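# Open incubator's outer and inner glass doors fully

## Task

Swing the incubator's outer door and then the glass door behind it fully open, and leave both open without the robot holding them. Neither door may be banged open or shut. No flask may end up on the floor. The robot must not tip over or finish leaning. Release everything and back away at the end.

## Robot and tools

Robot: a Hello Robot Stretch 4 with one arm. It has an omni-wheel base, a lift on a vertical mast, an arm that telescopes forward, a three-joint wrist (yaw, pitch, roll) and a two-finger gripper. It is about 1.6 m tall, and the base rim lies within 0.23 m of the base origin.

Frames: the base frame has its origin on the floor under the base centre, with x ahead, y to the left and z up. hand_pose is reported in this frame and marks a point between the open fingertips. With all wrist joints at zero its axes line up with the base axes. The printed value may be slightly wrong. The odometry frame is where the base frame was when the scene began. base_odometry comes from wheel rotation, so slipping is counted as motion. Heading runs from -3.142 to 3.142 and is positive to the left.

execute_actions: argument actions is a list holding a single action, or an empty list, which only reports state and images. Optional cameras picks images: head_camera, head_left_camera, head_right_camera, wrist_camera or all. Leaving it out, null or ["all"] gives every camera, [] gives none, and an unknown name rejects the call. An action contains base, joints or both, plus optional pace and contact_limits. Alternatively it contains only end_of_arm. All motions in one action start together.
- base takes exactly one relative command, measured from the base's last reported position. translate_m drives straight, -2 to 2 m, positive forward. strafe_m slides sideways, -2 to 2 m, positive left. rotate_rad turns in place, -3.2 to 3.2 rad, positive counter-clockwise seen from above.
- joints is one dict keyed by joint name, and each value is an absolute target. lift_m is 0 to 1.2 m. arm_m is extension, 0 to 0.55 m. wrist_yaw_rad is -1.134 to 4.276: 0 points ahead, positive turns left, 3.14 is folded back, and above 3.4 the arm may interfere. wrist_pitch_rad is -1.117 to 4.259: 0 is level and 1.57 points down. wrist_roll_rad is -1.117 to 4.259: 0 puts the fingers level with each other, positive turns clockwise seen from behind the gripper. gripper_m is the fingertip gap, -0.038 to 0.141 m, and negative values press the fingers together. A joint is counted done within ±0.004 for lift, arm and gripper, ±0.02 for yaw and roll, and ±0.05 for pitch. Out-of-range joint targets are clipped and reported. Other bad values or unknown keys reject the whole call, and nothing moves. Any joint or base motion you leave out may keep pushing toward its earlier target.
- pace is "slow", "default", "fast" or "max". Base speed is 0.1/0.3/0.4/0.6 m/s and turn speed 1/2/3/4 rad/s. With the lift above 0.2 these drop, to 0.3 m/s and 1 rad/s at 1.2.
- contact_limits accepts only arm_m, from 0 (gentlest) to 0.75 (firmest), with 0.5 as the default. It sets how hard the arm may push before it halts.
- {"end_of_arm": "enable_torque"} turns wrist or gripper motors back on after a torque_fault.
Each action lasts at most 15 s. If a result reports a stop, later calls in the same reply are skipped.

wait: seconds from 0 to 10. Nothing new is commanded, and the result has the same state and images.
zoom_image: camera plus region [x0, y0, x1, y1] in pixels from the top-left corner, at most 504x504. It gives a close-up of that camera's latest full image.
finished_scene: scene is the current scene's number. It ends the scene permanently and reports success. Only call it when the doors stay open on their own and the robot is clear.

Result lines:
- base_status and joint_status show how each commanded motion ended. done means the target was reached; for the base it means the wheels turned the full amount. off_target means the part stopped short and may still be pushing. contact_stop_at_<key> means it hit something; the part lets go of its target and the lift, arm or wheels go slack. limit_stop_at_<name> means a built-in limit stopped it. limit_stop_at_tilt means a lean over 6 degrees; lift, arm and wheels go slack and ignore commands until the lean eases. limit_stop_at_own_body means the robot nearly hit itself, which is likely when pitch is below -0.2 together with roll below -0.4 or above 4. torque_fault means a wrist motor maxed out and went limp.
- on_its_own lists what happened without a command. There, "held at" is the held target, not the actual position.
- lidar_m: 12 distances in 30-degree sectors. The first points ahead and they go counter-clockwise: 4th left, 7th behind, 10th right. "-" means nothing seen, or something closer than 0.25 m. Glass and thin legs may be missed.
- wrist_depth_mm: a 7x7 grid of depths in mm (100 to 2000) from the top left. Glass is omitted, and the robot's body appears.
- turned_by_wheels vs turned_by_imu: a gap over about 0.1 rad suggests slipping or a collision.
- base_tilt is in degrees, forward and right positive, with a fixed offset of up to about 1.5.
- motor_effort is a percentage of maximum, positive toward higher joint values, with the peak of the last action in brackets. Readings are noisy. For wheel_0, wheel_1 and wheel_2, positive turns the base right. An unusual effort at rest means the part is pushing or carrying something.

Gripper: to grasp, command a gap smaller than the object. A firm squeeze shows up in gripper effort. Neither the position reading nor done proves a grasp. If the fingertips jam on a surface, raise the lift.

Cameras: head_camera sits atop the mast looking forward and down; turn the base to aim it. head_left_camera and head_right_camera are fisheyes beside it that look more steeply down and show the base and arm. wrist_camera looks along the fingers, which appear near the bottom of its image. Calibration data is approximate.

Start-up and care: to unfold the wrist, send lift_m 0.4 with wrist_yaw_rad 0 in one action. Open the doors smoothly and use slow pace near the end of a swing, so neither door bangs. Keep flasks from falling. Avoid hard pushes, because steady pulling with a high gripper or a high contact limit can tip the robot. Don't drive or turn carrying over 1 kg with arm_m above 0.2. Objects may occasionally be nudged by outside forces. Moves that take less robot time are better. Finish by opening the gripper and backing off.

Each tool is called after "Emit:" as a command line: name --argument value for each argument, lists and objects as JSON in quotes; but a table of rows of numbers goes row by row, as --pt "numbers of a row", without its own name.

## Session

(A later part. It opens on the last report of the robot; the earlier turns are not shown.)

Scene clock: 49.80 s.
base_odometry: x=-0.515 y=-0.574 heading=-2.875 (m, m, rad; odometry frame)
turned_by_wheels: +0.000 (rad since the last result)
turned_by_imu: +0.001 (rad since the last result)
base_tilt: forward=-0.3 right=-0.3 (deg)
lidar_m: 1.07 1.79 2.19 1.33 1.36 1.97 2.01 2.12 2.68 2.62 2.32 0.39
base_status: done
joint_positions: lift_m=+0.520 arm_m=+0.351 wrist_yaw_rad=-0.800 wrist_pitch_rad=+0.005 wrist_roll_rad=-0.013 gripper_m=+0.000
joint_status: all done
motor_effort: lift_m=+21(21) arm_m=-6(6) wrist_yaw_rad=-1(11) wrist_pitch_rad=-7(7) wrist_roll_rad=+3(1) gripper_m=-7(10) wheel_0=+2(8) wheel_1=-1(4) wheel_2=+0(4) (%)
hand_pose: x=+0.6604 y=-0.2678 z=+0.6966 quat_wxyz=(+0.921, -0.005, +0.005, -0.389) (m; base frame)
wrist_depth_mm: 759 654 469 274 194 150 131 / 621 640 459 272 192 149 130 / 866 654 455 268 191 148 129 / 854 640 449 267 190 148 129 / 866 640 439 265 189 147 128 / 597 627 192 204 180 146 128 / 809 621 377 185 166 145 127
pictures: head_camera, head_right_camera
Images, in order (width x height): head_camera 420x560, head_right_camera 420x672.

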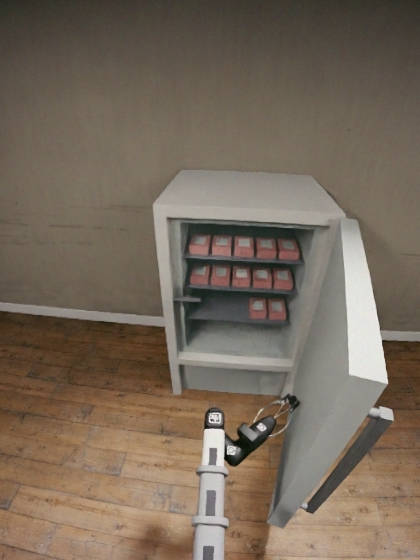

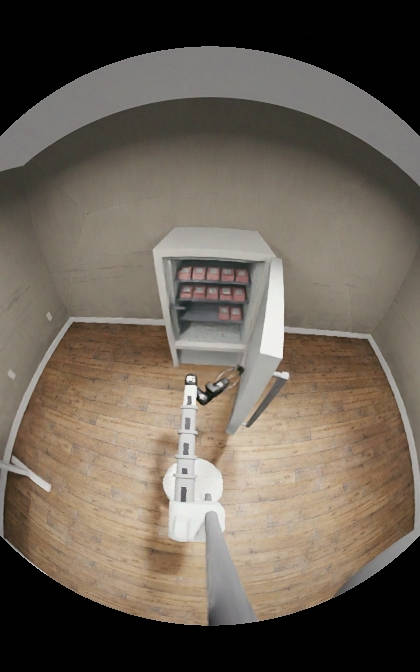

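Emit:
execute_actions --actions '[{"base": {"strafe_m": -0.18}, "joints": {"arm_m": 0.28}, "pace": "slow"}]' --cameras '["head_camera", "head_right_camera"]'

Scene clock: 52.90 s.
base_odometry: x=-0.562 y=-0.401 heading=-2.875 (m, m, rad; odometry frame)
turned_by_wheels: +0.000 (rad since the last result)
turned_by_imu: +0.001 (rad since the last result)
base_tilt: forward=-0.3 right=-0.3 (deg)
lidar_m: 0.96 1.14 2.37 1.51 1.54 2.09 2.03 2.15 2.49 2.43 0.47 0.43
base_status: done
joint_positions: lift_m=+0.520 arm_m=+0.281 wrist_yaw_rad=-0.800 wrist_pitch_rad=+0.005 wrist_roll_rad=-0.013 gripper_m=+0.000
joint_status: all done
motor_effort: lift_m=+22(22) arm_m=-6(9) wrist_yaw_rad=-1(18) wrist_pitch_rad=-8(8) wrist_roll_rad=+1(2) gripper_m=-6(6) wheel_0=+2(11) wheel_1=-1(5) wheel_2=-1(2) (%)
hand_pose: x=+0.5904 y=-0.2678 z=+0.6966 quat_wxyz=(+0.921, -0.005, +0.005, -0.389) (m; base frame)
wrist_depth_mm: 539 392 306 251 213 186 169 / 530 387 303 250 212 185 169 / 535 382 301 248 211 184 168 / 530 379 298 247 210 183 167 / 512 377 296 246 209 182 167 / 504 373 192 204 204 182 166 / 500 362 279 183 180 180 165
pictures: head_camera, head_right_camera
Images, in order (width x height): head_camera 420x560, head_right_camera 420x672.

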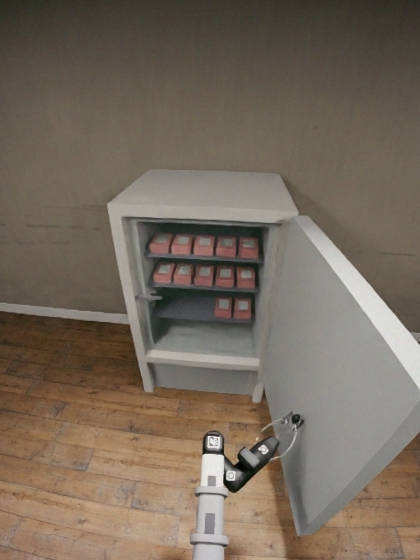

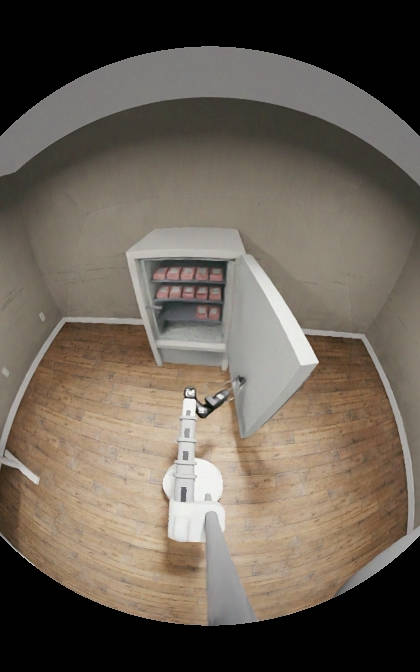

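Emit:
execute_actions --actions '[{"base": {"strafe_m": -0.06}, "pace": "slow"}]' --cameras '[]'

Emit:
execute_actions --actions '[{"base": {"strafe_m": -0.03}, "pace": "slow"}]' --cameras '[]'

Scene clock: 54.90 s.
base_odometry: x=-0.578 y=-0.343 heading=-2.875 (m, m, rad; odometry frame)
turned_by_wheels: +0.000 (rad since the last result)
turned_by_imu: +0.000 (rad since the last result)
base_tilt: forward=-0.2 right=-0.3 (deg)
lidar_m: 0.86 1.13 2.41 1.59 1.62 2.07 2.04 2.14 2.45 2.37 0.48 0.46
base_status: done
joint_positions: lift_m=+0.520 arm_m=+0.281 wrist_yaw_rad=-0.800 wrist_pitch_rad=+0.005 wrist_roll_rad=-0.013 gripper_m=+0.000
joint_status: not commanded
motor_effort: lift_m=+21(21) arm_m=-6(6) wrist_yaw_rad=-1(4) wrist_pitch_rad=-8(7) wrist_roll_rad=+2(2) gripper_m=-7(6) wheel_0=+2(4) wheel_1=-1(1) wheel_2=+0(1) (%)
hand_pose: x=+0.5903 y=-0.2678 z=+0.6966 quat_wxyz=(+0.921, -0.005, +0.005, -0.389) (m; base frame)
wrist_depth_mm: 421 345 294 255 227 204 187 / 418 342 290 254 224 202 186 / 413 340 290 252 224 201 186 / 410 338 289 252 223 200 185 / 404 334 285 249 220 199 184 / 399 332 191 204 217 198 183 / 397 327 276 185 187 198 182
pictures: none
No camera images: the call's "cameras" was empty. Leave "cameras" out to get every camera's image.

Scene clock: 56.20 s.
base_odometry: x=-0.586 y=-0.314 heading=-2.875 (m, m, rad; odometry frame)
turned_by_wheels: +0.000 (rad since the last result)
turned_by_imu: +0.000 (rad since the last result)
base_tilt: forward=-0.2 right=-0.3 (deg)
lidar_m: 0.86 1.14 2.45 1.60 1.65 2.08 2.05 2.15 2.44 2.35 0.48 0.50
base_status: done
joint_positions: lift_m=+0.520 arm_m=+0.281 wrist_yaw_rad=-0.800 wrist_pitch_rad=+0.005 wrist_roll_rad=-0.013 gripper_m=+0.000
joint_status: not commanded
motor_effort: lift_m=+21(22) arm_m=-6(6) wrist_yaw_rad=-2(6) wrist_pitch_rad=-8(7) wrist_roll_rad=+2(2) gripper_m=-4(5) wheel_0=+2(12) wheel_1=-1(10) wheel_2=+0(0) (%)
hand_pose: x=+0.5903 y=-0.2678 z=+0.6966 quat_wxyz=(+0.921, -0.005, +0.005, -0.389) (m; base frame)
wrist_depth_mm: 384 329 289 256 231 211 196 / 384 327 287 256 230 210 195 / 377 325 285 254 229 209 195 / 375 322 282 253 228 207 194 / 373 320 281 251 226 206 193 / 368 317 192 204 222 206 192 / 368 312 271 184 190 204 191
pictures: none
No camera images: the call's "cameras" was empty. Leave "cameras" out to get every camera's image.

Emit:
execute_actions --actions '[{"base": {"strafe_m": -0.025}, "pace": "slow"}]' --cameras '[]'

Scene clock: 57.63 s.
base_odometry: x=-0.592 y=-0.290 heading=-2.873 (m, m, rad; odometry frame)
turned_by_wheels: +0.002 (rad since the last result)
turned_by_imu: +0.002 (rad since the last result)
base_tilt: forward=-0.4 right=-0.4 (deg)
lidar_m: 0.79 1.12 2.47 1.65 1.66 2.09 2.05 2.16 2.41 2.33 0.50 0.49
base_status: done
joint_positions: lift_m=+0.520 arm_m=+0.280 wrist_yaw_rad=-0.803 wrist_pitch_rad=+0.005 wrist_roll_rad=-0.013 gripper_m=+0.000
joint_status: not commanded
motor_effort: lift_m=+21(22) arm_m=-2(5) wrist_yaw_rad=+9(9) wrist_pitch_rad=-7(7) wrist_roll_rad=+2(1) gripper_m=-6(6) wheel_0=+20(22) wheel_1=+3(5) wheel_2=+3(2) (%)
hand_pose: x=+0.5887 y=-0.2683 z=+0.6966 quat_wxyz=(+0.920, -0.005, +0.005, -0.391) (m; base frame)
wrist_depth_mm: 359 307 267 237 213 194 182 / 355 306 266 236 213 193 180 / 353 303 264 235 212 192 180 / 351 301 263 234 211 191 179 / 347 298 262 232 210 191 179 / 345 297 191 202 206 190 178 / 342 281 259 182 183 189 178
pictures: none
No camera images: the call's "cameras" was empty. Leave "cameras" out to get every camera's image.

Emit:
execute_actions --actions '[{"base": {"strafe_m": 0.545}, "joints": {"wrist_yaw_rad": 0.0, "wrist_roll_rad": 1.57, "lift_m": 0.574, "gripper_m": 0.06, "arm_m": 0.3}, "pace": "fast"}]' --cameras '[]'

Emit:
execute_actions --actions '[{"base": {"translate_m": 0.176}, "joints": {"arm_m": 0.36}}]' --cameras '["head_camera", "wrist_camera"]'

Scene clock: 60.77 s.
base_odometry: x=-0.447 y=-0.816 heading=-2.873 (m, m, rad; odometry frame)
turned_by_wheels: +0.000 (rad since the last result)
turned_by_imu: -0.003 (rad since the last result)
base_tilt: forward=-0.2 right=-0.3 (deg)
lidar_m: 1.06 1.79 1.90 1.19 1.09 1.61 2.00 2.13 2.95 2.87 0.93 1.04
base_status: done
joint_positions: lift_m=+0.574 arm_m=+0.299 wrist_yaw_rad=+0.000 wrist_pitch_rad=+0.005 wrist_roll_rad=+1.569 gripper_m=+0.060
joint_status: all done
motor_effort: lift_m=+22(23) arm_m=+6(9) wrist_yaw_rad=+1(9) wrist_pitch_rad=-8(9) wrist_roll_rad=+3(9) gripper_m=-4(4) wheel_0=+1(20) wheel_1=-1(11) wheel_2=+0(4) (%)
hand_pose: x=+0.7584 y=-0.0875 z=+0.7506 quat_wxyz=(+0.708, +0.707, +0.002, -0.002) (m; base frame)
wrist_depth_mm: 603 768 798 917 878 691 627 / 603 778 798 1078 946 691 627 / 591 778 788 1078 946 683 627 / 597 778 820 1078 931 691 621 / 597 615 627 634 647 640 615 / 564 574 207 574 216 1205 931 / 1160 1182 1205 161 1229 1205 1008
pictures: none
No camera images: the call's "cameras" was empty. Leave "cameras" out to get every camera's image.

Scene clock: 62.73 s.
base_odometry: x=-0.617 y=-0.862 heading=-2.873 (m, m, rad; odometry frame)
turned_by_wheels: +0.000 (rad since the last result)
turned_by_imu: +0.000 (rad since the last result)
base_tilt: forward=-0.2 right=-0.3 (deg)
lidar_m: 0.90 1.62 1.92 1.68 1.16 1.60 2.18 2.34 2.98 0.88 0.88 0.94
base_status: done
joint_positions: lift_m=+0.574 arm_m=+0.359 wrist_yaw_rad=+0.000 wrist_pitch_rad=+0.005 wrist_roll_rad=+1.570 gripper_m=+0.060
joint_status: all done
motor_effort: lift_m=+22(22) arm_m=+6(6) wrist_yaw_rad=+0(0) wrist_pitch_rad=-7(7) wrist_roll_rad=+3(2) gripper_m=-4(4) wheel_0=+1(2) wheel_1=+1(6) wheel_2=+2(9) (%)
hand_pose: x=+0.8183 y=-0.0874 z=+0.7506 quat_wxyz=(+0.708, +0.707, +0.002, -0.002) (m; base frame)
wrist_depth_mm: 539 455 691 842 530 699 492 / 535 459 699 842 603 683 492 / 539 459 699 842 597 683 492 / 544 459 699 842 597 676 492 / 492 439 530 418 477 535 449 / 377 382 208 351 216 397 394 / 330 332 336 161 342 347 351
pictures: head_camera, wrist_camera
camera_calibration (this result's frames):
wrist_camera: T_world_to_cam=[[-0.0491308, -0.0240834, -0.998502, 0.779685], [0.0175782, 0.999534, -0.0249732, 0.148252], [0.998638, -0.0187788, -0.0486845, -0.553004], [0, 0, 0, 1]] pos_world=[0.587952, -0.13979, 0.755297]
Images, in order (width x height): head_camera 420x560, wrist_camera 616x392.

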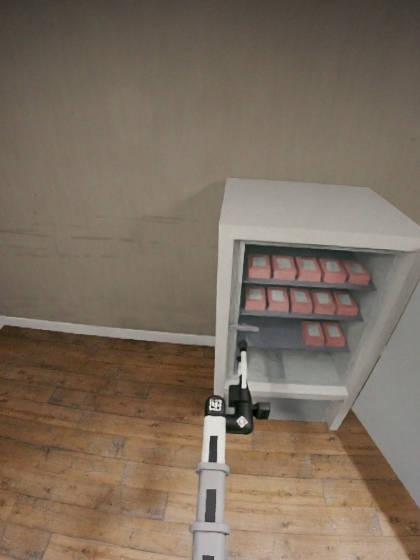

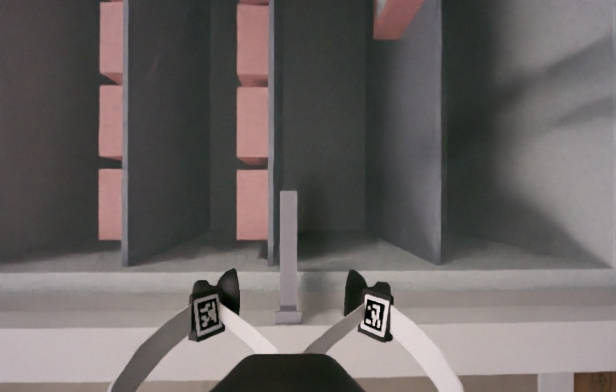

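Emit:
execute_actions --actions '[{"base": {"strafe_m": -0.008}, "joints": {"arm_m": 0.485}, "contact_limits": {"arm_m": 0.1}}]' --cameras '["wrist_camera"]'

Scene clock: 64.47 s.
base_odometry: x=-0.619 y=-0.855 heading=-2.873 (m, m, rad; odometry frame)
turned_by_wheels: +0.000 (rad since the last result)
turned_by_imu: +0.000 (rad since the last result)
base_tilt: forward=-0.3 right=-0.3 (deg)
lidar_m: 0.89 1.59 1.94 1.69 1.16 1.61 2.19 2.34 2.94 0.87 0.88 0.93
base_status: done
joint_positions: lift_m=+0.574 arm_m=+0.484 wrist_yaw_rad=+0.000 wrist_pitch_rad=+0.005 wrist_roll_rad=+1.570 gripper_m=+0.060
joint_status: all done
motor_effort: lift_m=+22(22) arm_m=+6(3) wrist_yaw_rad=-1(0) wrist_pitch_rad=-8(7) wrist_roll_rad=+3(2) gripper_m=-3(3) wheel_0=-1(5) wheel_1=+1(9) wheel_2=+1(1) (%)
contact_limits: arm_m 0.1
hand_pose: x=+0.9433 y=-0.0874 z=+0.7506 quat_wxyz=(+0.708, +0.707, +0.002, -0.002) (m; base frame)
wrist_depth_mm: 317 424 338 715 597 368 488 / 312 424 320 715 597 368 492 / 312 424 621 707 591 368 492 / 314 424 320 715 597 368 492 / 320 397 389 389 477 366 455 / 270 271 207 263 217 272 273 / 255 236 260 161 253 268 268
pictures: wrist_camera
camera_calibration (this result's frames):
wrist_camera: T_world_to_cam=[[-0.0490897, -0.0240671, -0.998504, 0.785802], [0.0174912, 0.999536, -0.0249519, 0.146096], [0.998641, -0.0186899, -0.0486459, -0.677841], [0, 0, 0, 1]] pos_world=[0.71294, -0.139785, 0.755298]
Images, in order (width x height): wrist_camera 616x392.

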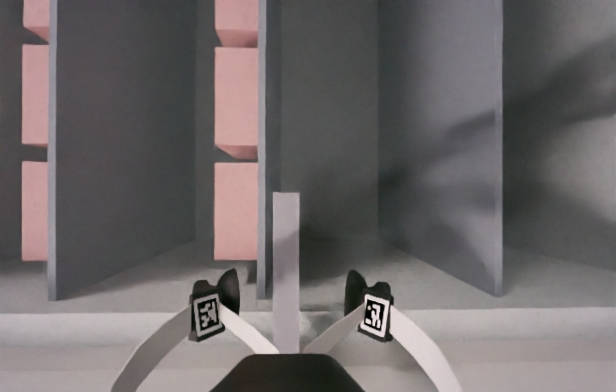

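Emit:
execute_actions --actions '[{"base": {"strafe_m": -0.003}, "joints": {"arm_m": 0.495, "lift_m": 0.578}, "contact_limits": {"arm_m": 0.1}, "pace": "slow"}]' --cameras '[]'

Emit:
execute_actions --actions '[{"joints": {"gripper_m": -0.01}}]' --cameras '[]'

Emit:
execute_actions --actions '[{"joints": {"wrist_roll_rad": 1.35, "arm_m": 0.5}, "contact_limits": {"arm_m": 0.1}}]' --cameras '["wrist_camera"]'

Scene clock: 65.70 s.
base_odometry: x=-0.620 y=-0.852 heading=-2.873 (m, m, rad; odometry frame)
turned_by_wheels: +0.000 (rad since the last result)
turned_by_imu: +0.000 (rad since the last result)
base_tilt: forward=-0.2 right=-0.3 (deg)
lidar_m: 0.89 1.60 1.89 1.70 1.19 1.60 2.18 2.33 2.94 0.86 0.86 0.94
base_status: done
joint_positions: lift_m=+0.578 arm_m=+0.493 wrist_yaw_rad=-0.002 wrist_pitch_rad=+0.004 wrist_roll_rad=+1.570 gripper_m=+0.060
joint_status: all done
motor_effort: lift_m=+22(24) arm_m=+9(11) wrist_yaw_rad=+5(5) wrist_pitch_rad=-6(7) wrist_roll_rad=+2(5) gripper_m=-4(3) wheel_0=+1(8) wheel_1=-2(2) wheel_2=+0(1) (%)
contact_limits: arm_m 0.1
hand_pose: x=+0.9526 y=-0.0880 z=+0.7547 quat_wxyz=(+0.708, +0.707, +0.001, -0.002) (m; base frame)
wrist_depth_mm: 309 413 330 707 615 351 496 / 304 410 312 707 609 353 496 / 314 415 609 707 609 349 496 / 304 413 312 707 609 349 496 / 304 404 402 407 488 351 469 / 278 281 207 256 216 283 282 / 247 249 252 160 256 259 263
pictures: none
No camera images: the call's "cameras" was empty. Leave "cameras" out to get every camera's image.

Scene clock: 67.17 s.
base_odometry: x=-0.620 y=-0.852 heading=-2.873 (m, m, rad; odometry frame)
turned_by_wheels: +0.000 (rad since the last result)
turned_by_imu: +0.000 (rad since the last result)
base_tilt: forward=-0.3 right=-0.4 (deg)
lidar_m: 0.91 1.58 1.92 1.73 1.18 1.60 2.18 2.32 2.94 0.88 0.86 0.94
base_status: not commanded
joint_positions: lift_m=+0.578 arm_m=+0.495 wrist_yaw_rad=+0.003 wrist_pitch_rad=+0.005 wrist_roll_rad=+1.570 gripper_m=-0.009
joint_status: all done
motor_effort: lift_m=+22(22) arm_m=+1(9) wrist_yaw_rad=-9(8) wrist_pitch_rad=-8(8) wrist_roll_rad=+4(2) gripper_m=-20(21) wheel_0=-1(2) wheel_1=-2(2) wheel_2=+4(4) (%)
hand_pose: x=+0.9544 y=-0.0866 z=+0.7545 quat_wxyz=(+0.708, +0.707, +0.003, -0.001) (m; base frame)
wrist_depth_mm: 300 413 334 707 609 347 496 / 300 415 309 707 609 351 496 / 300 413 603 707 603 351 496 / 301 415 309 699 609 351 496 / 300 397 394 399 488 349 469 / 274 277 190 207 279 279 279 / 244 239 250 210 242 257 259
pictures: none
No camera images: the call's "cameras" was empty. Leave "cameras" out to get every camera's image.

Scene clock: 67.83 s.
base_odometry: x=-0.620 y=-0.852 heading=-2.873 (m, m, rad; odometry frame)
turned_by_wheels: +0.000 (rad since the last result)
turned_by_imu: +0.000 (rad since the last result)
base_tilt: forward=-0.2 right=-0.3 (deg)
lidar_m: 0.90 1.61 1.92 1.69 1.18 1.58 2.18 2.31 2.97 0.89 0.85 0.95
base_status: not commanded
joint_positions: lift_m=+0.578 arm_m=+0.499 wrist_yaw_rad=+0.000 wrist_pitch_rad=+0.005 wrist_roll_rad=+1.352 gripper_m=-0.010
joint_status: all done
motor_effort: lift_m=+22(22) arm_m=+6(8) wrist_yaw_rad=+0(8) wrist_pitch_rad=-8(8) wrist_roll_rad=-3(7) gripper_m=-16(21) wheel_0=-1(1) wheel_1=-1(2) wheel_2=+1(3) (%)
contact_limits: arm_m 0.1
hand_pose: x=+0.9583 y=-0.0874 z=+0.7545 quat_wxyz=(+0.780, +0.626, +0.002, -0.002) (m; base frame)
wrist_depth_mm: 421 317 569 320 715 418 327 / 427 338 591 306 699 415 410 / 300 364 627 707 699 389 496 / 298 392 591 691 683 364 492 / 274 332 366 279 569 340 496 / 242 245 188 209 343 329 469 / 207 197 240 209 250 254 293
pictures: wrist_camera
camera_calibration (this result's frames):
wrist_camera: T_world_to_cam=[[-0.0491295, -0.238955, -0.969787, 0.750079], [0.0163057, 0.970638, -0.23999, 0.306766], [0.998659, -0.0276037, -0.0437907, -0.697103], [0, 0, 0, 1]] pos_world=[0.728017, -0.137766, 0.770511]
Images, in order (width x height): wrist_camera 616x392.

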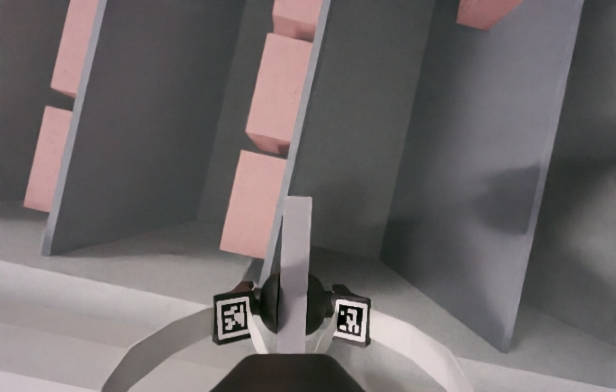

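Bar turns with the gripper. Continue to roll ≈0.

Emit:
execute_actions --actions '[{"joints": {"wrist_roll_rad": 0.02}}]' --cameras '["wrist_camera"]'

Emit:
execute_actions --actions '[{"joints": {"gripper_m": -0.033}}]' --cameras '[]'

Emit:
execute_actions --actions '[{"base": {"strafe_m": -0.006}, "joints": {"arm_m": 0.44}, "pace": "slow"}]' --cameras '["wrist_camera", "head_camera"]'

Scene clock: 69.43 s.
base_odometry: x=-0.620 y=-0.852 heading=-2.873 (m, m, rad; odometry frame)
turned_by_wheels: +0.000 (rad since the last result)
turned_by_imu: +0.000 (rad since the last result)
base_tilt: forward=-0.2 right=-0.3 (deg)
lidar_m: 0.91 1.60 1.91 1.70 1.18 1.61 2.16 2.30 2.95 0.89 0.87 0.95
base_status: not commanded
joint_positions: lift_m=+0.578 arm_m=+0.499 wrist_yaw_rad=-0.001 wrist_pitch_rad=+0.008 wrist_roll_rad=+0.022 gripper_m=-0.010
joint_status: all done
motor_effort: lift_m=+22(22) arm_m=+6(6) wrist_yaw_rad=+4(3) wrist_pitch_rad=-18(18) wrist_roll_rad=-4(9) gripper_m=-16(17) wheel_0=-1(1) wheel_1=-1(1) wheel_2=+2(1) (%)
hand_pose: x=+0.9582 y=-0.0878 z=+0.7535 quat_wxyz=(+1.000, +0.011, +0.004, -0.001) (m; base frame)
wrist_depth_mm: 820 201 253 312 312 312 310 / 820 201 251 384 394 397 407 / 820 200 250 621 699 699 668 / 809 199 250 345 309 309 314 / 809 199 249 279 699 699 668 / 809 198 189 210 691 699 683 / 809 197 235 209 449 500 500
pictures: wrist_camera
camera_calibration (this result's frames):
wrist_camera: T_world_to_cam=[[-0.0457102, -0.998954, 0.00112815, -0.0526454], [0.00923706, -0.00155195, -0.999956, 0.801029], [0.998912, -0.0456978, 0.00929834, -0.738847], [0, 0, 0, 1]] pos_world=[0.728238, -0.0851108, 0.807923]
Images, in order (width x height): wrist_camera 616x392.

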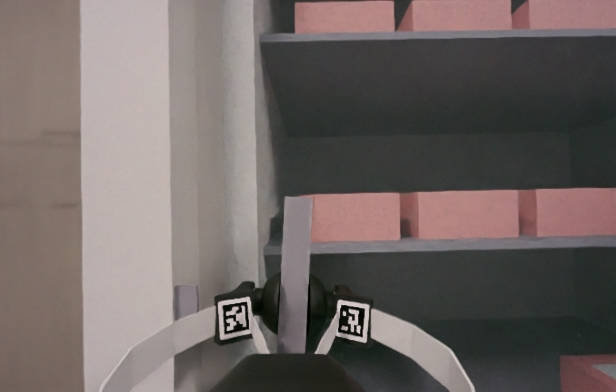

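Scene clock: 70.30 s.
base_odometry: x=-0.620 y=-0.852 heading=-2.873 (m, m, rad; odometry frame)
turned_by_wheels: +0.000 (rad since the last result)
turned_by_imu: +0.000 (rad since the last result)
base_tilt: forward=-0.1 right=-0.3 (deg)
lidar_m: 0.91 1.60 1.91 1.70 1.18 1.60 2.17 2.32 2.94 0.87 0.86 0.94
base_status: not commanded
joint_positions: lift_m=+0.578 arm_m=+0.499 wrist_yaw_rad=-0.001 wrist_pitch_rad=+0.009 wrist_roll_rad=+0.022 gripper_m=-0.032
joint_status: all done
motor_effort: lift_m=+22(22) arm_m=+6(6) wrist_yaw_rad=+3(4) wrist_pitch_rad=-18(18) wrist_roll_rad=-5(5) gripper_m=-21(22) wheel_0=-1(1) wheel_1=-2(1) wheel_2=+2(1) (%)
hand_pose: x=+0.9582 y=-0.0878 z=+0.7535 quat_wxyz=(+1.000, +0.011, +0.004, -0.001) (m; base frame)
wrist_depth_mm: 820 201 252 310 310 309 312 / 831 200 251 382 392 397 402 / 809 200 251 627 699 707 668 / 809 200 250 345 309 309 312 / 831 199 249 279 699 699 668 / 809 198 187 204 699 699 683 / 809 157 233 203 477 469 500
pictures: none
No camera images: the call's "cameras" was empty. Leave "cameras" out to get every camera's image.

Scene clock: 72.13 s.
base_odometry: x=-0.621 y=-0.846 heading=-2.873 (m, m, rad; odometry frame)
turned_by_wheels: +0.000 (rad since the last result)
turned_by_imu: +0.000 (rad since the last result)
base_tilt: forward=-0.3 right=-0.4 (deg)
lidar_m: 0.90 1.62 1.93 1.73 1.17 1.60 2.18 2.34 2.96 0.88 0.86 0.94
base_status: done
joint_positions: lift_m=+0.578 arm_m=+0.441 wrist_yaw_rad=-0.001 wrist_pitch_rad=+0.009 wrist_roll_rad=+0.022 gripper_m=-0.032
joint_status: all done
motor_effort: lift_m=+22(22) arm_m=-6(3) wrist_yaw_rad=+2(5) wrist_pitch_rad=-20(20) wrist_roll_rad=-3(4) gripper_m=-23(23) wheel_0=+2(3) wheel_1=+0(4) wheel_2=+1(1) (%)
hand_pose: x=+0.9005 y=-0.0876 z=+0.7533 quat_wxyz=(+1.000, +0.011, +0.005, +0.000) (m; base frame)
wrist_depth_mm: 878 259 309 574 574 585 585 / 878 259 309 389 394 402 410 / 891 258 309 668 759 759 676 / 866 257 307 368 368 366 377 / 854 257 306 338 750 750 691 / 878 255 189 204 759 750 683 / 866 255 259 203 462 469 439
pictures: head_camera, wrist_camera
camera_calibration (this result's frames):
wrist_camera: T_world_to_cam=[[-0.0447741, -0.998996, 0.00168264, -0.0562789], [0.00845038, -0.002063, -0.999962, 0.802003], [0.998961, -0.0447581, 0.00853426, -0.680575], [0, 0, 0, 1]] pos_world=[0.670571, -0.0850291, 0.807876]
Images, in order (width x height): head_camera 420x560, wrist_camera 616x392.

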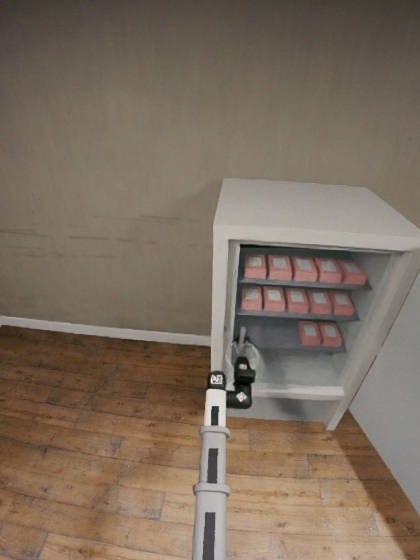

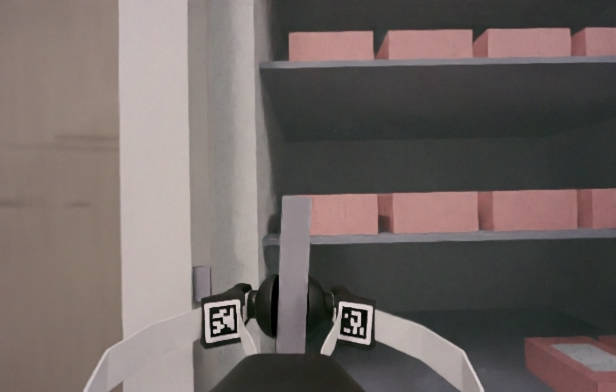

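Emit:
execute_actions --actions '[{"base": {"strafe_m": -0.026}, "joints": {"arm_m": 0.371, "wrist_yaw_rad": 0.05, "lift_m": 0.574}, "pace": "slow"}]' --cameras '[]'

Emit:
execute_actions --actions '[{"base": {"strafe_m": -0.034}, "joints": {"arm_m": 0.304, "wrist_yaw_rad": 0.1}, "pace": "slow"}]' --cameras '["wrist_camera"]'

Scene clock: 74.67 s.
base_odometry: x=-0.628 y=-0.821 heading=-2.873 (m, m, rad; odometry frame)
turned_by_wheels: +0.000 (rad since the last result)
turned_by_imu: +0.000 (rad since the last result)
base_tilt: forward=-0.2 right=-0.4 (deg)
lidar_m: 0.89 1.59 1.97 1.70 1.21 1.63 2.18 2.34 2.93 0.85 0.84 0.94
base_status: done
joint_positions: lift_m=+0.574 arm_m=+0.372 wrist_yaw_rad=+0.049 wrist_pitch_rad=+0.006 wrist_roll_rad=+0.021 gripper_m=-0.032
joint_status: all done
motor_effort: lift_m=+15(22) arm_m=-7(5) wrist_yaw_rad=+2(19) wrist_pitch_rad=-10(20) wrist_roll_rad=+0(4) gripper_m=-25(23) wheel_0=+1(3) wheel_1=-1(13) wheel_2=+1(3) (%)
hand_pose: x=+0.8355 y=-0.0731 z=+0.7509 quat_wxyz=(+1.000, +0.010, +0.003, +0.025) (m; base frame)
wrist_depth_mm: 991 976 377 647 647 654 615 / 991 976 379 436 433 427 424 / 960 960 379 615 750 768 668 / 960 960 375 455 424 421 430 / 976 960 375 430 820 798 707 / 960 960 195 204 778 778 691 / 960 161 322 201 466 473 439
pictures: none
No camera images: the call's "cameras" was empty. Leave "cameras" out to get every camera's image.

Scene clock: 76.60 s.
base_odometry: x=-0.637 y=-0.788 heading=-2.872 (m, m, rad; odometry frame)
turned_by_wheels: +0.000 (rad since the last result)
turned_by_imu: +0.000 (rad since the last result)
base_tilt: forward=-0.2 right=-0.4 (deg)
lidar_m: 0.90 1.58 1.99 1.71 1.25 1.66 2.19 2.33 2.89 0.81 0.80 0.93
base_status: done
joint_positions: lift_m=+0.574 arm_m=+0.305 wrist_yaw_rad=+0.099 wrist_pitch_rad=+0.006 wrist_roll_rad=+0.021 gripper_m=-0.032
joint_status: all done
motor_effort: lift_m=+15(15) arm_m=-7(6) wrist_yaw_rad=+2(19) wrist_pitch_rad=-11(11) wrist_roll_rad=-1(0) gripper_m=-24(24) wheel_0=+1(4) wheel_1=+0(4) wheel_2=+2(2) (%)
hand_pose: x=+0.7719 y=-0.0584 z=+0.7508 quat_wxyz=(+0.999, +0.010, +0.003, +0.050) (m; base frame)
wrist_depth_mm: 1098 1060 433 634 647 647 640 / 1098 1042 433 525 488 480 469 / 1078 1060 430 627 750 778 668 / 1078 1060 424 508 866 473 469 / 1078 1060 415 466 866 854 707 / 1098 1060 192 203 778 768 661 / 1078 156 392 202 466 473 459
pictures: wrist_camera
camera_calibration (this result's frames):
wrist_camera: T_world_to_cam=[[0.0548781, -0.99849, 0.00236301, -0.110318], [0.0119372, -0.00171033, -0.999927, 0.797932], [0.998422, 0.0549023, 0.0118253, -0.546993], [0, 0, 0, 1]] pos_world=[0.542658, -0.0787555, 0.804603]
Images, in order (width x height): wrist_camera 616x392.

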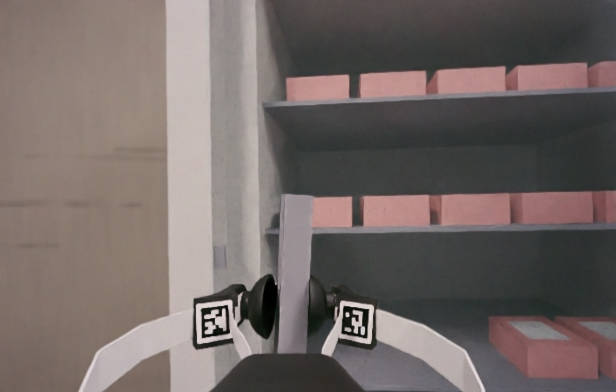

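Model fits well. Continue.

Emit:
execute_actions --actions '[{"base": {"strafe_m": -0.043}, "joints": {"arm_m": 0.248, "wrist_yaw_rad": 0.17}, "pace": "slow"}]' --cameras '[]'

Emit:
execute_actions --actions '[{"base": {"strafe_m": -0.0485}, "joints": {"arm_m": 0.196, "wrist_yaw_rad": 0.24}, "pace": "slow"}]' --cameras '[]'

Emit:
execute_actions --actions '[{"base": {"strafe_m": -0.054}, "joints": {"arm_m": 0.149, "wrist_yaw_rad": 0.31}, "pace": "slow"}]' --cameras '[]'

Emit:
execute_actions --actions '[{"base": {"strafe_m": -0.058}, "joints": {"arm_m": 0.107, "wrist_yaw_rad": 0.38}, "pace": "slow"}]' --cameras '["wrist_camera", "head_camera"]'

Scene clock: 78.67 s.
base_odometry: x=-0.649 y=-0.747 heading=-2.873 (m, m, rad; odometry frame)
turned_by_wheels: +0.000 (rad since the last result)
turned_by_imu: +0.000 (rad since the last result)
base_tilt: forward=-0.3 right=-0.3 (deg)
lidar_m: 0.90 1.59 2.02 1.69 1.28 1.80 2.19 2.31 2.84 0.79 0.76 0.88
base_status: done
joint_positions: lift_m=+0.574 arm_m=+0.249 wrist_yaw_rad=+0.169 wrist_pitch_rad=+0.006 wrist_roll_rad=+0.021 gripper_m=-0.032
joint_status: all done
motor_effort: lift_m=+15(15) arm_m=-7(8) wrist_yaw_rad=+4(29) wrist_pitch_rad=-12(12) wrist_roll_rad=-1(1) gripper_m=-24(26) wheel_0=+1(5) wheel_1=-3(5) wheel_2=+1(2) (%)
hand_pose: x=+0.7193 y=-0.0376 z=+0.7507 quat_wxyz=(+0.996, +0.010, +0.004, +0.084) (m; base frame)
wrist_depth_mm: 1229 1160 508 634 640 654 647 / 1205 1160 508 634 597 521 500 / 1205 1182 500 621 750 768 676 / 1205 1160 496 539 891 512 496 / 1205 1160 492 512 891 891 759 / 1205 1138 194 203 778 768 676 / 1205 156 452 202 517 496 492
pictures: none
No camera images: the call's "cameras" was empty. Leave "cameras" out to get every camera's image.

Scene clock: 80.40 s.
base_odometry: x=-0.662 y=-0.700 heading=-2.873 (m, m, rad; odometry frame)
turned_by_wheels: +0.000 (rad since the last result)
turned_by_imu: +0.000 (rad since the last result)
base_tilt: forward=-0.3 right=-0.4 (deg)
lidar_m: 0.90 1.60 2.10 1.75 1.34 1.84 2.19 2.34 2.77 0.73 0.72 0.82
base_status: done
joint_positions: lift_m=+0.574 arm_m=+0.197 wrist_yaw_rad=+0.239 wrist_pitch_rad=+0.007 wrist_roll_rad=+0.021 gripper_m=-0.032
joint_status: all done
motor_effort: lift_m=+15(16) arm_m=-7(8) wrist_yaw_rad=+3(29) wrist_pitch_rad=-13(12) wrist_roll_rad=+1(0) gripper_m=-25(26) wheel_0=+0(3) wheel_1=-2(10) wheel_2=+1(1) (%)
hand_pose: x=+0.6692 y=-0.0166 z=+0.7506 quat_wxyz=(+0.993, +0.010, +0.004, +0.119) (m; base frame)
wrist_depth_mm: 1397 1281 564 640 647 654 647 / 1397 1281 569 723 809 798 525 / 1366 1308 564 627 759 768 691 / 1397 1281 564 597 946 549 525 / 1366 1281 564 559 960 904 798 / 1366 1281 196 205 778 707 647 / 1366 155 521 201 831 525 521
pictures: none
No camera images: the call's "cameras" was empty. Leave "cameras" out to get every camera's image.

Scene clock: 82.07 s.
base_odometry: x=-0.676 y=-0.648 heading=-2.873 (m, m, rad; odometry frame)
turned_by_wheels: +0.000 (rad since the last result)
turned_by_imu: +0.000 (rad since the last result)
base_tilt: forward=-0.2 right=-0.3 (deg)
lidar_m: 0.90 1.59 2.14 1.74 1.35 1.88 2.19 2.34 2.74 2.65 0.66 0.76
base_status: done
joint_positions: lift_m=+0.574 arm_m=+0.150 wrist_yaw_rad=+0.309 wrist_pitch_rad=+0.007 wrist_roll_rad=+0.021 gripper_m=-0.032
joint_status: all done
motor_effort: lift_m=+15(15) arm_m=-7(8) wrist_yaw_rad=+3(31) wrist_pitch_rad=-14(14) wrist_roll_rad=-1(0) gripper_m=-23(26) wheel_0=-1(2) wheel_1=-3(7) wheel_2=+1(2) (%)
hand_pose: x=+0.6226 y=+0.0044 z=+0.7505 quat_wxyz=(+0.988, +0.010, +0.005, +0.154) (m; base frame)
wrist_depth_mm: 1576 1430 627 640 654 654 654 / 1576 1430 634 798 878 820 569 / 1537 1397 627 661 759 778 691 / 1576 1430 621 640 976 585 549 / 1537 1397 621 615 1008 917 842 / 1576 1397 196 206 778 707 621 / 1537 155 603 202 891 549 621
pictures: none
No camera images: the call's "cameras" was empty. Leave "cameras" out to get every camera's image.

Scene clock: 83.77 s.
base_odometry: x=-0.692 y=-0.592 heading=-2.873 (m, m, rad; odometry frame)
turned_by_wheels: +0.000 (rad since the last result)
turned_by_imu: +0.000 (rad since the last result)
base_tilt: forward=-0.3 right=-0.5 (deg)
lidar_m: 0.89 0.97 2.17 1.76 1.42 2.03 2.22 2.33 2.68 2.59 0.61 0.69
base_status: done
joint_positions: lift_m=+0.574 arm_m=+0.108 wrist_yaw_rad=+0.379 wrist_pitch_rad=+0.007 wrist_roll_rad=+0.021 gripper_m=-0.032
joint_status: all done
motor_effort: lift_m=+16(16) arm_m=-7(13) wrist_yaw_rad=+3(31) wrist_pitch_rad=-14(14) wrist_roll_rad=+0(0) gripper_m=-25(26) wheel_0=-1(9) wheel_1=-2(14) wheel_2=+1(1) (%)
hand_pose: x=+0.5796 y=+0.0255 z=+0.7504 quat_wxyz=(+0.982, +0.009, +0.006, +0.188) (m; base frame)
wrist_depth_mm: 1808 1537 1366 668 647 654 654 / 1756 1576 1397 809 946 878 683 / 1756 1576 1430 715 741 778 707 / 1808 1576 1397 691 1008 621 574 / 1756 1537 1397 683 1042 946 866 / 1756 1537 198 206 778 699 615 / 1756 154 1397 203 891 591 741
pictures: head_camera, wrist_camera
camera_calibration (this result's frames):
wrist_camera: T_world_to_cam=[[0.328507, -0.944498, 0.00246989, -0.175987], [0.010739, 0.00112026, -0.999942, 0.800582], [0.944441, 0.328514, 0.010511, -0.334307], [0, 0, 0, 1]] pos_world=[0.364948, -0.0572917, 0.804484]
Images, in order (width x height): head_camera 420x560, wrist_camera 616x392.

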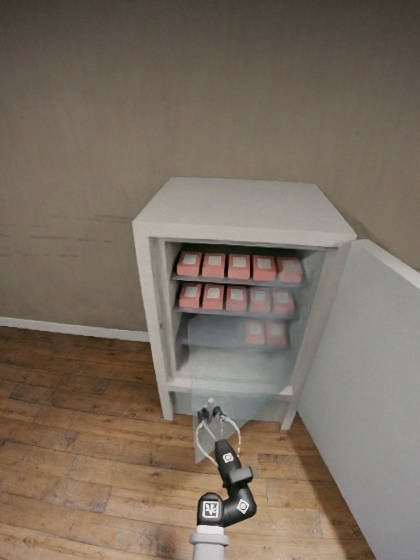

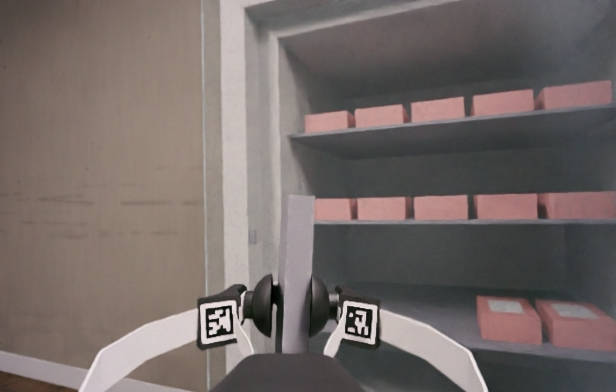

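Emit:
execute_actions --actions '[{"joints": {"gripper_m": 0.04}}]' --cameras '[]'

Emit:
execute_actions --actions '[{"joints": {"arm_m": 0.0}}]' --cameras '["wrist_camera", "head_camera"]'

Scene clock: 85.40 s.
base_odometry: x=-0.692 y=-0.592 heading=-2.873 (m, m, rad; odometry frame)
turned_by_wheels: +0.000 (rad since the last result)
turned_by_imu: +0.000 (rad since the last result)
base_tilt: forward=-0.3 right=-0.4 (deg)
lidar_m: 0.87 0.95 2.20 1.77 1.42 2.01 2.21 2.35 2.67 2.60 0.59 0.71
base_status: not commanded
joint_positions: lift_m=+0.574 arm_m=+0.108 wrist_yaw_rad=+0.380 wrist_pitch_rad=+0.005 wrist_roll_rad=+0.021 gripper_m=+0.040
joint_status: all done
motor_effort: lift_m=+16(16) arm_m=-6(7) wrist_yaw_rad=+1(7) wrist_pitch_rad=-8(14) wrist_roll_rad=+1(1) gripper_m=-5(23) wheel_0=+0(1) wheel_1=-2(2) wheel_2=+1(1) (%)
hand_pose: x=+0.5793 y=+0.0258 z=+0.7510 quat_wxyz=(+0.982, +0.010, +0.004, +0.189) (m; base frame)
wrist_depth_mm: 1808 1618 1430 668 647 647 654 / 1808 1618 1397 788 931 878 723 / 1808 1618 1397 715 732 750 707 / 1808 1576 1397 707 1008 931 580 / 1756 1576 1366 768 1042 946 878 / 1808 1537 196 228 715 715 634 / 1756 1499 1397 228 842 878 741
pictures: none
No camera images: the call's "cameras" was empty. Leave "cameras" out to get every camera's image.

Scene clock: 86.73 s.
base_odometry: x=-0.692 y=-0.592 heading=-2.873 (m, m, rad; odometry frame)
turned_by_wheels: +0.000 (rad since the last result)
turned_by_imu: +0.000 (rad since the last result)
base_tilt: forward=-0.3 right=-0.3 (deg)
lidar_m: 0.55 0.95 2.19 1.76 1.43 2.02 2.20 2.32 2.68 2.58 0.60 0.69
base_status: not commanded
joint_positions: lift_m=+0.574 arm_m=+0.001 wrist_yaw_rad=+0.380 wrist_pitch_rad=+0.005 wrist_roll_rad=+0.021 gripper_m=+0.040
joint_status: all done
motor_effort: lift_m=+16(16) arm_m=-6(2) wrist_yaw_rad=-1(0) wrist_pitch_rad=-8(8) wrist_roll_rad=-1(2) gripper_m=-3(4) wheel_0=+0(0) wheel_1=-2(1) wheel_2=+1(1) (%)
hand_pose: x=+0.4723 y=+0.0258 z=+0.7510 quat_wxyz=(+0.982, +0.010, +0.004, +0.189) (m; base frame)
wrist_depth_mm: 1921 1708 1576 741 691 668 654 / 1983 1708 1537 798 946 946 798 / - 1708 1537 809 878 750 707 / 1983 1756 1537 768 1118 1025 668 / 1983 1756 1537 778 1160 1042 878 / 1921 1756 197 741 798 732 683 / 1863 1618 1499 750 878 960 854
pictures: head_camera, wrist_camera
camera_calibration (this result's frames):
wrist_camera: T_world_to_cam=[[0.329486, -0.944157, 0.00255733, -0.141002], [0.0129524, 0.0018117, -0.999914, 0.801316], [0.944072, 0.329491, 0.0128261, -0.234731], [0, 0, 0, 1]] pos_world=[0.257682, -0.0572377, 0.804618]
Images, in order (width x height): head_camera 420x560, wrist_camera 616x392.

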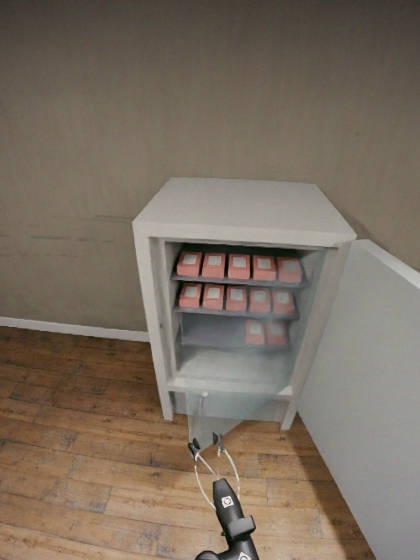

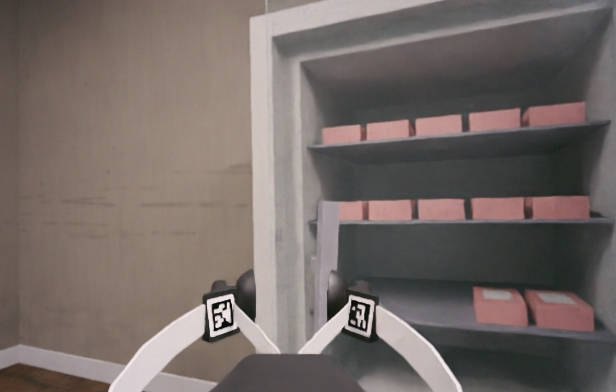

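Emit:
execute_actions --actions '[{"base": {"strafe_m": 0.445}, "joints": {"gripper_m": 0.0, "wrist_yaw_rad": -0.8}, "pace": "fast"}]' --cameras '[]'

Emit:
execute_actions --actions '[{"joints": {"arm_m": 0.385}, "contact_limits": {"arm_m": 0.2}, "pace": "fast"}]' --cameras '["wrist_camera", "head_camera", "head_right_camera"]'

Scene clock: 89.43 s.
base_odometry: x=-0.573 y=-1.022 heading=-2.873 (m, m, rad; odometry frame)
turned_by_wheels: +0.000 (rad since the last result)
turned_by_imu: -0.002 (rad since the last result)
base_tilt: forward=-0.3 right=-0.4 (deg)
lidar_m: 0.92 1.60 1.74 1.67 1.01 1.32 2.16 2.33 3.12 1.04 1.02 0.68
base_status: done
joint_positions: lift_m=+0.574 arm_m=+0.001 wrist_yaw_rad=-0.800 wrist_pitch_rad=+0.005 wrist_roll_rad=+0.021 gripper_m=+0.000
joint_status: all done
motor_effort: lift_m=+16(16) arm_m=-6(6) wrist_yaw_rad=-2(9) wrist_pitch_rad=-8(8) wrist_roll_rad=+1(0) gripper_m=-6(4) wheel_0=+1(11) wheel_1=-1(14) wheel_2=+1(0) (%)
hand_pose: x=+0.3103 y=-0.2678 z=+0.7510 quat_wxyz=(+0.921, +0.010, -0.002, -0.389) (m; base frame)
wrist_depth_mm: 691 809 1661 - - - 778 / 878 904 991 1025 904 842 778 / 778 991 1098 1008 917 831 759 / 1042 1182 1078 1008 931 831 778 / 1042 1229 1098 1008 904 831 768 / 854 1118 192 204 904 831 768 / 991 931 931 184 512 820 768
pictures: none
No camera images: the call's "cameras" was empty. Leave "cameras" out to get every camera's image.

Scene clock: 91.33 s.
base_odometry: x=-0.573 y=-1.022 heading=-2.873 (m, m, rad; odometry frame)
turned_by_wheels: +0.000 (rad since the last result)
turned_by_imu: +0.000 (rad since the last result)
base_tilt: forward=-0.3 right=-0.3 (deg)
lidar_m: 0.94 1.61 1.72 1.68 0.99 1.35 2.17 2.30 3.14 1.02 1.02 0.70
base_status: not commanded
joint_positions: lift_m=+0.574 arm_m=+0.384 wrist_yaw_rad=-0.800 wrist_pitch_rad=+0.005 wrist_roll_rad=+0.020 gripper_m=+0.000
joint_status: all done
motor_effort: lift_m=+16(16) arm_m=+6(10) wrist_yaw_rad=-1(1) wrist_pitch_rad=-8(8) wrist_roll_rad=+1(0) gripper_m=-6(8) wheel_0=+1(1) wheel_1=-1(1) wheel_2=+1(0) (%)
contact_limits: arm_m 0.2
hand_pose: x=+0.6932 y=-0.2678 z=+0.7511 quat_wxyz=(+0.921, +0.010, -0.002, -0.389) (m; base frame)
wrist_depth_mm: 336 621 627 676 778 732 676 / 334 549 854 866 809 732 676 / 334 676 683 854 820 723 668 / 332 831 976 866 820 723 661 / 330 842 1008 917 798 723 654 / 330 820 192 204 798 723 647 / 329 517 554 184 459 723 654
pictures: head_camera, head_right_camera, wrist_camera
camera_calibration (this result's frames):
wrist_camera: T_world_to_cam=[[-0.747285, -0.664498, 0.00267147, 0.330198], [0.00664801, -0.0114962, -0.999912, 0.799842], [0.66447, -0.747201, 0.0130085, -0.441171], [0, 0, 0, 1]] pos_world=[0.534579, -0.101033, 0.804628]
Images, in order (width x height): head_camera 420x560, head_right_camera 420x672, wrist_camera 616x392.

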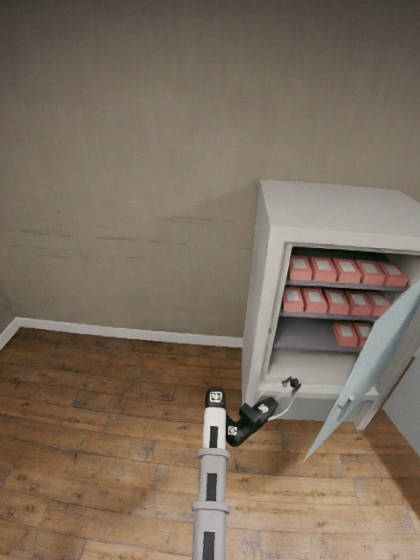

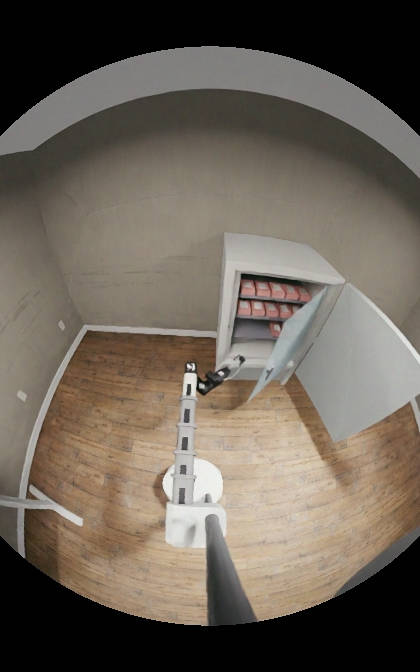

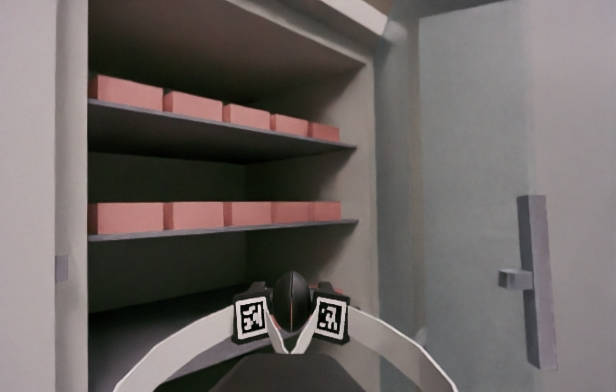

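Emit:
execute_actions --actions '[{"base": {"strafe_m": -0.11}}]' --cameras '[]'

Emit:
execute_actions --actions '[{"base": {"strafe_m": -0.29}, "joints": {"arm_m": 0.26}, "pace": "slow"}]' --cameras '["head_camera", "head_right_camera", "wrist_camera"]'

Scene clock: 93.20 s.
base_odometry: x=-0.603 y=-0.915 heading=-2.873 (m, m, rad; odometry frame)
turned_by_wheels: +0.000 (rad since the last result)
turned_by_imu: +0.001 (rad since the last result)
base_tilt: forward=-0.2 right=-0.3 (deg)
lidar_m: 0.92 1.58 1.83 1.68 1.11 1.52 2.18 2.32 3.04 0.95 0.92 0.63
base_status: done
joint_positions: lift_m=+0.574 arm_m=+0.384 wrist_yaw_rad=-0.800 wrist_pitch_rad=+0.005 wrist_roll_rad=+0.020 gripper_m=+0.000
joint_status: not commanded
motor_effort: lift_m=+16(16) arm_m=+6(6) wrist_yaw_rad=-1(2) wrist_pitch_rad=-7(7) wrist_roll_rad=+1(1) gripper_m=-6(6) wheel_0=+0(9) wheel_1=+3(6) wheel_2=+2(1) (%)
hand_pose: x=+0.6932 y=-0.2678 z=+0.7511 quat_wxyz=(+0.921, +0.010, -0.002, -0.389) (m; base frame)
wrist_depth_mm: 615 621 634 676 699 640 585 / 433 530 842 778 699 634 585 / 654 676 683 732 715 627 585 / 715 820 917 750 707 615 591 / 707 854 960 778 707 603 580 / 723 820 192 204 676 175 585 / 535 500 554 183 410 603 580
pictures: none
No camera images: the call's "cameras" was empty. Leave "cameras" out to get every camera's image.

Scene clock: 97.23 s.
base_odometry: x=-0.680 y=-0.636 heading=-2.872 (m, m, rad; odometry frame)
turned_by_wheels: +0.000 (rad since the last result)
turned_by_imu: +0.002 (rad since the last result)
base_tilt: forward=-0.2 right=-0.2 (deg)
lidar_m: 0.90 1.60 2.16 1.74 1.38 1.91 2.20 2.35 2.71 2.63 0.66 0.51
base_status: done
joint_positions: lift_m=+0.574 arm_m=+0.261 wrist_yaw_rad=-0.800 wrist_pitch_rad=+0.005 wrist_roll_rad=+0.020 gripper_m=+0.000
joint_status: all done
motor_effort: lift_m=+16(16) arm_m=-6(5) wrist_yaw_rad=+0(3) wrist_pitch_rad=-7(7) wrist_roll_rad=+1(1) gripper_m=-6(6) wheel_0=+1(6) wheel_1=-1(6) wheel_2=+1(3) (%)
hand_pose: x=+0.5703 y=-0.2678 z=+0.7511 quat_wxyz=(+0.921, +0.010, -0.002, -0.389) (m; base frame)
wrist_depth_mm: 609 597 585 504 455 418 382 / 750 634 580 508 455 413 384 / 654 597 580 500 455 413 382 / 798 591 580 504 452 413 384 / 809 627 569 500 452 410 384 / 798 627 192 203 442 410 379 / 508 554 549 184 298 410 379
pictures: head_camera, head_right_camera, wrist_camera
camera_calibration (this result's frames):
wrist_camera: T_world_to_cam=[[-0.747373, -0.664399, 0.00268286, 0.238411], [0.0066741, -0.0115453, -0.999911, 0.800646], [0.664371, -0.747288, 0.0130629, -0.359529], [0, 0, 0, 1]] pos_world=[0.411699, -0.101028, 0.804632]
Images, in order (width x height): head_camera 420x560, head_right_camera 420x672, wrist_camera 616x392.

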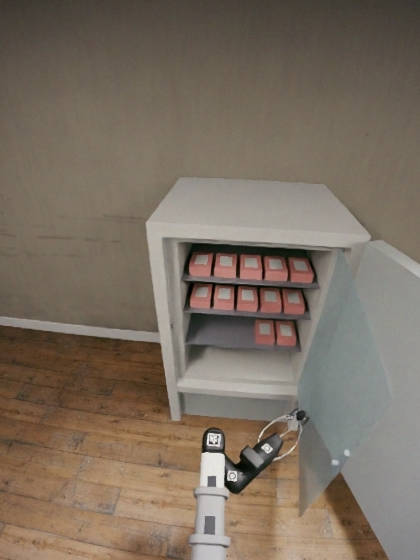

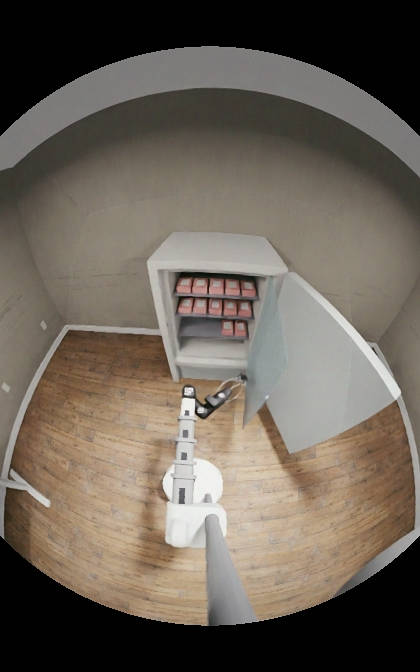

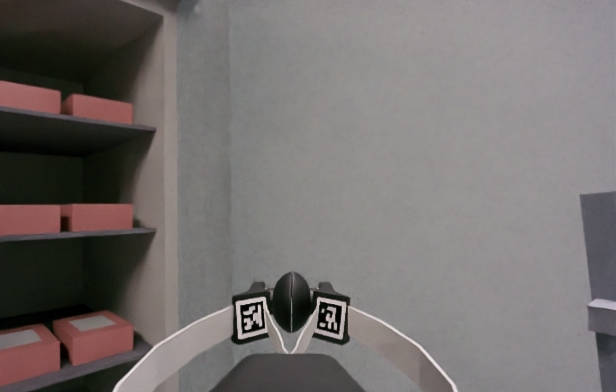

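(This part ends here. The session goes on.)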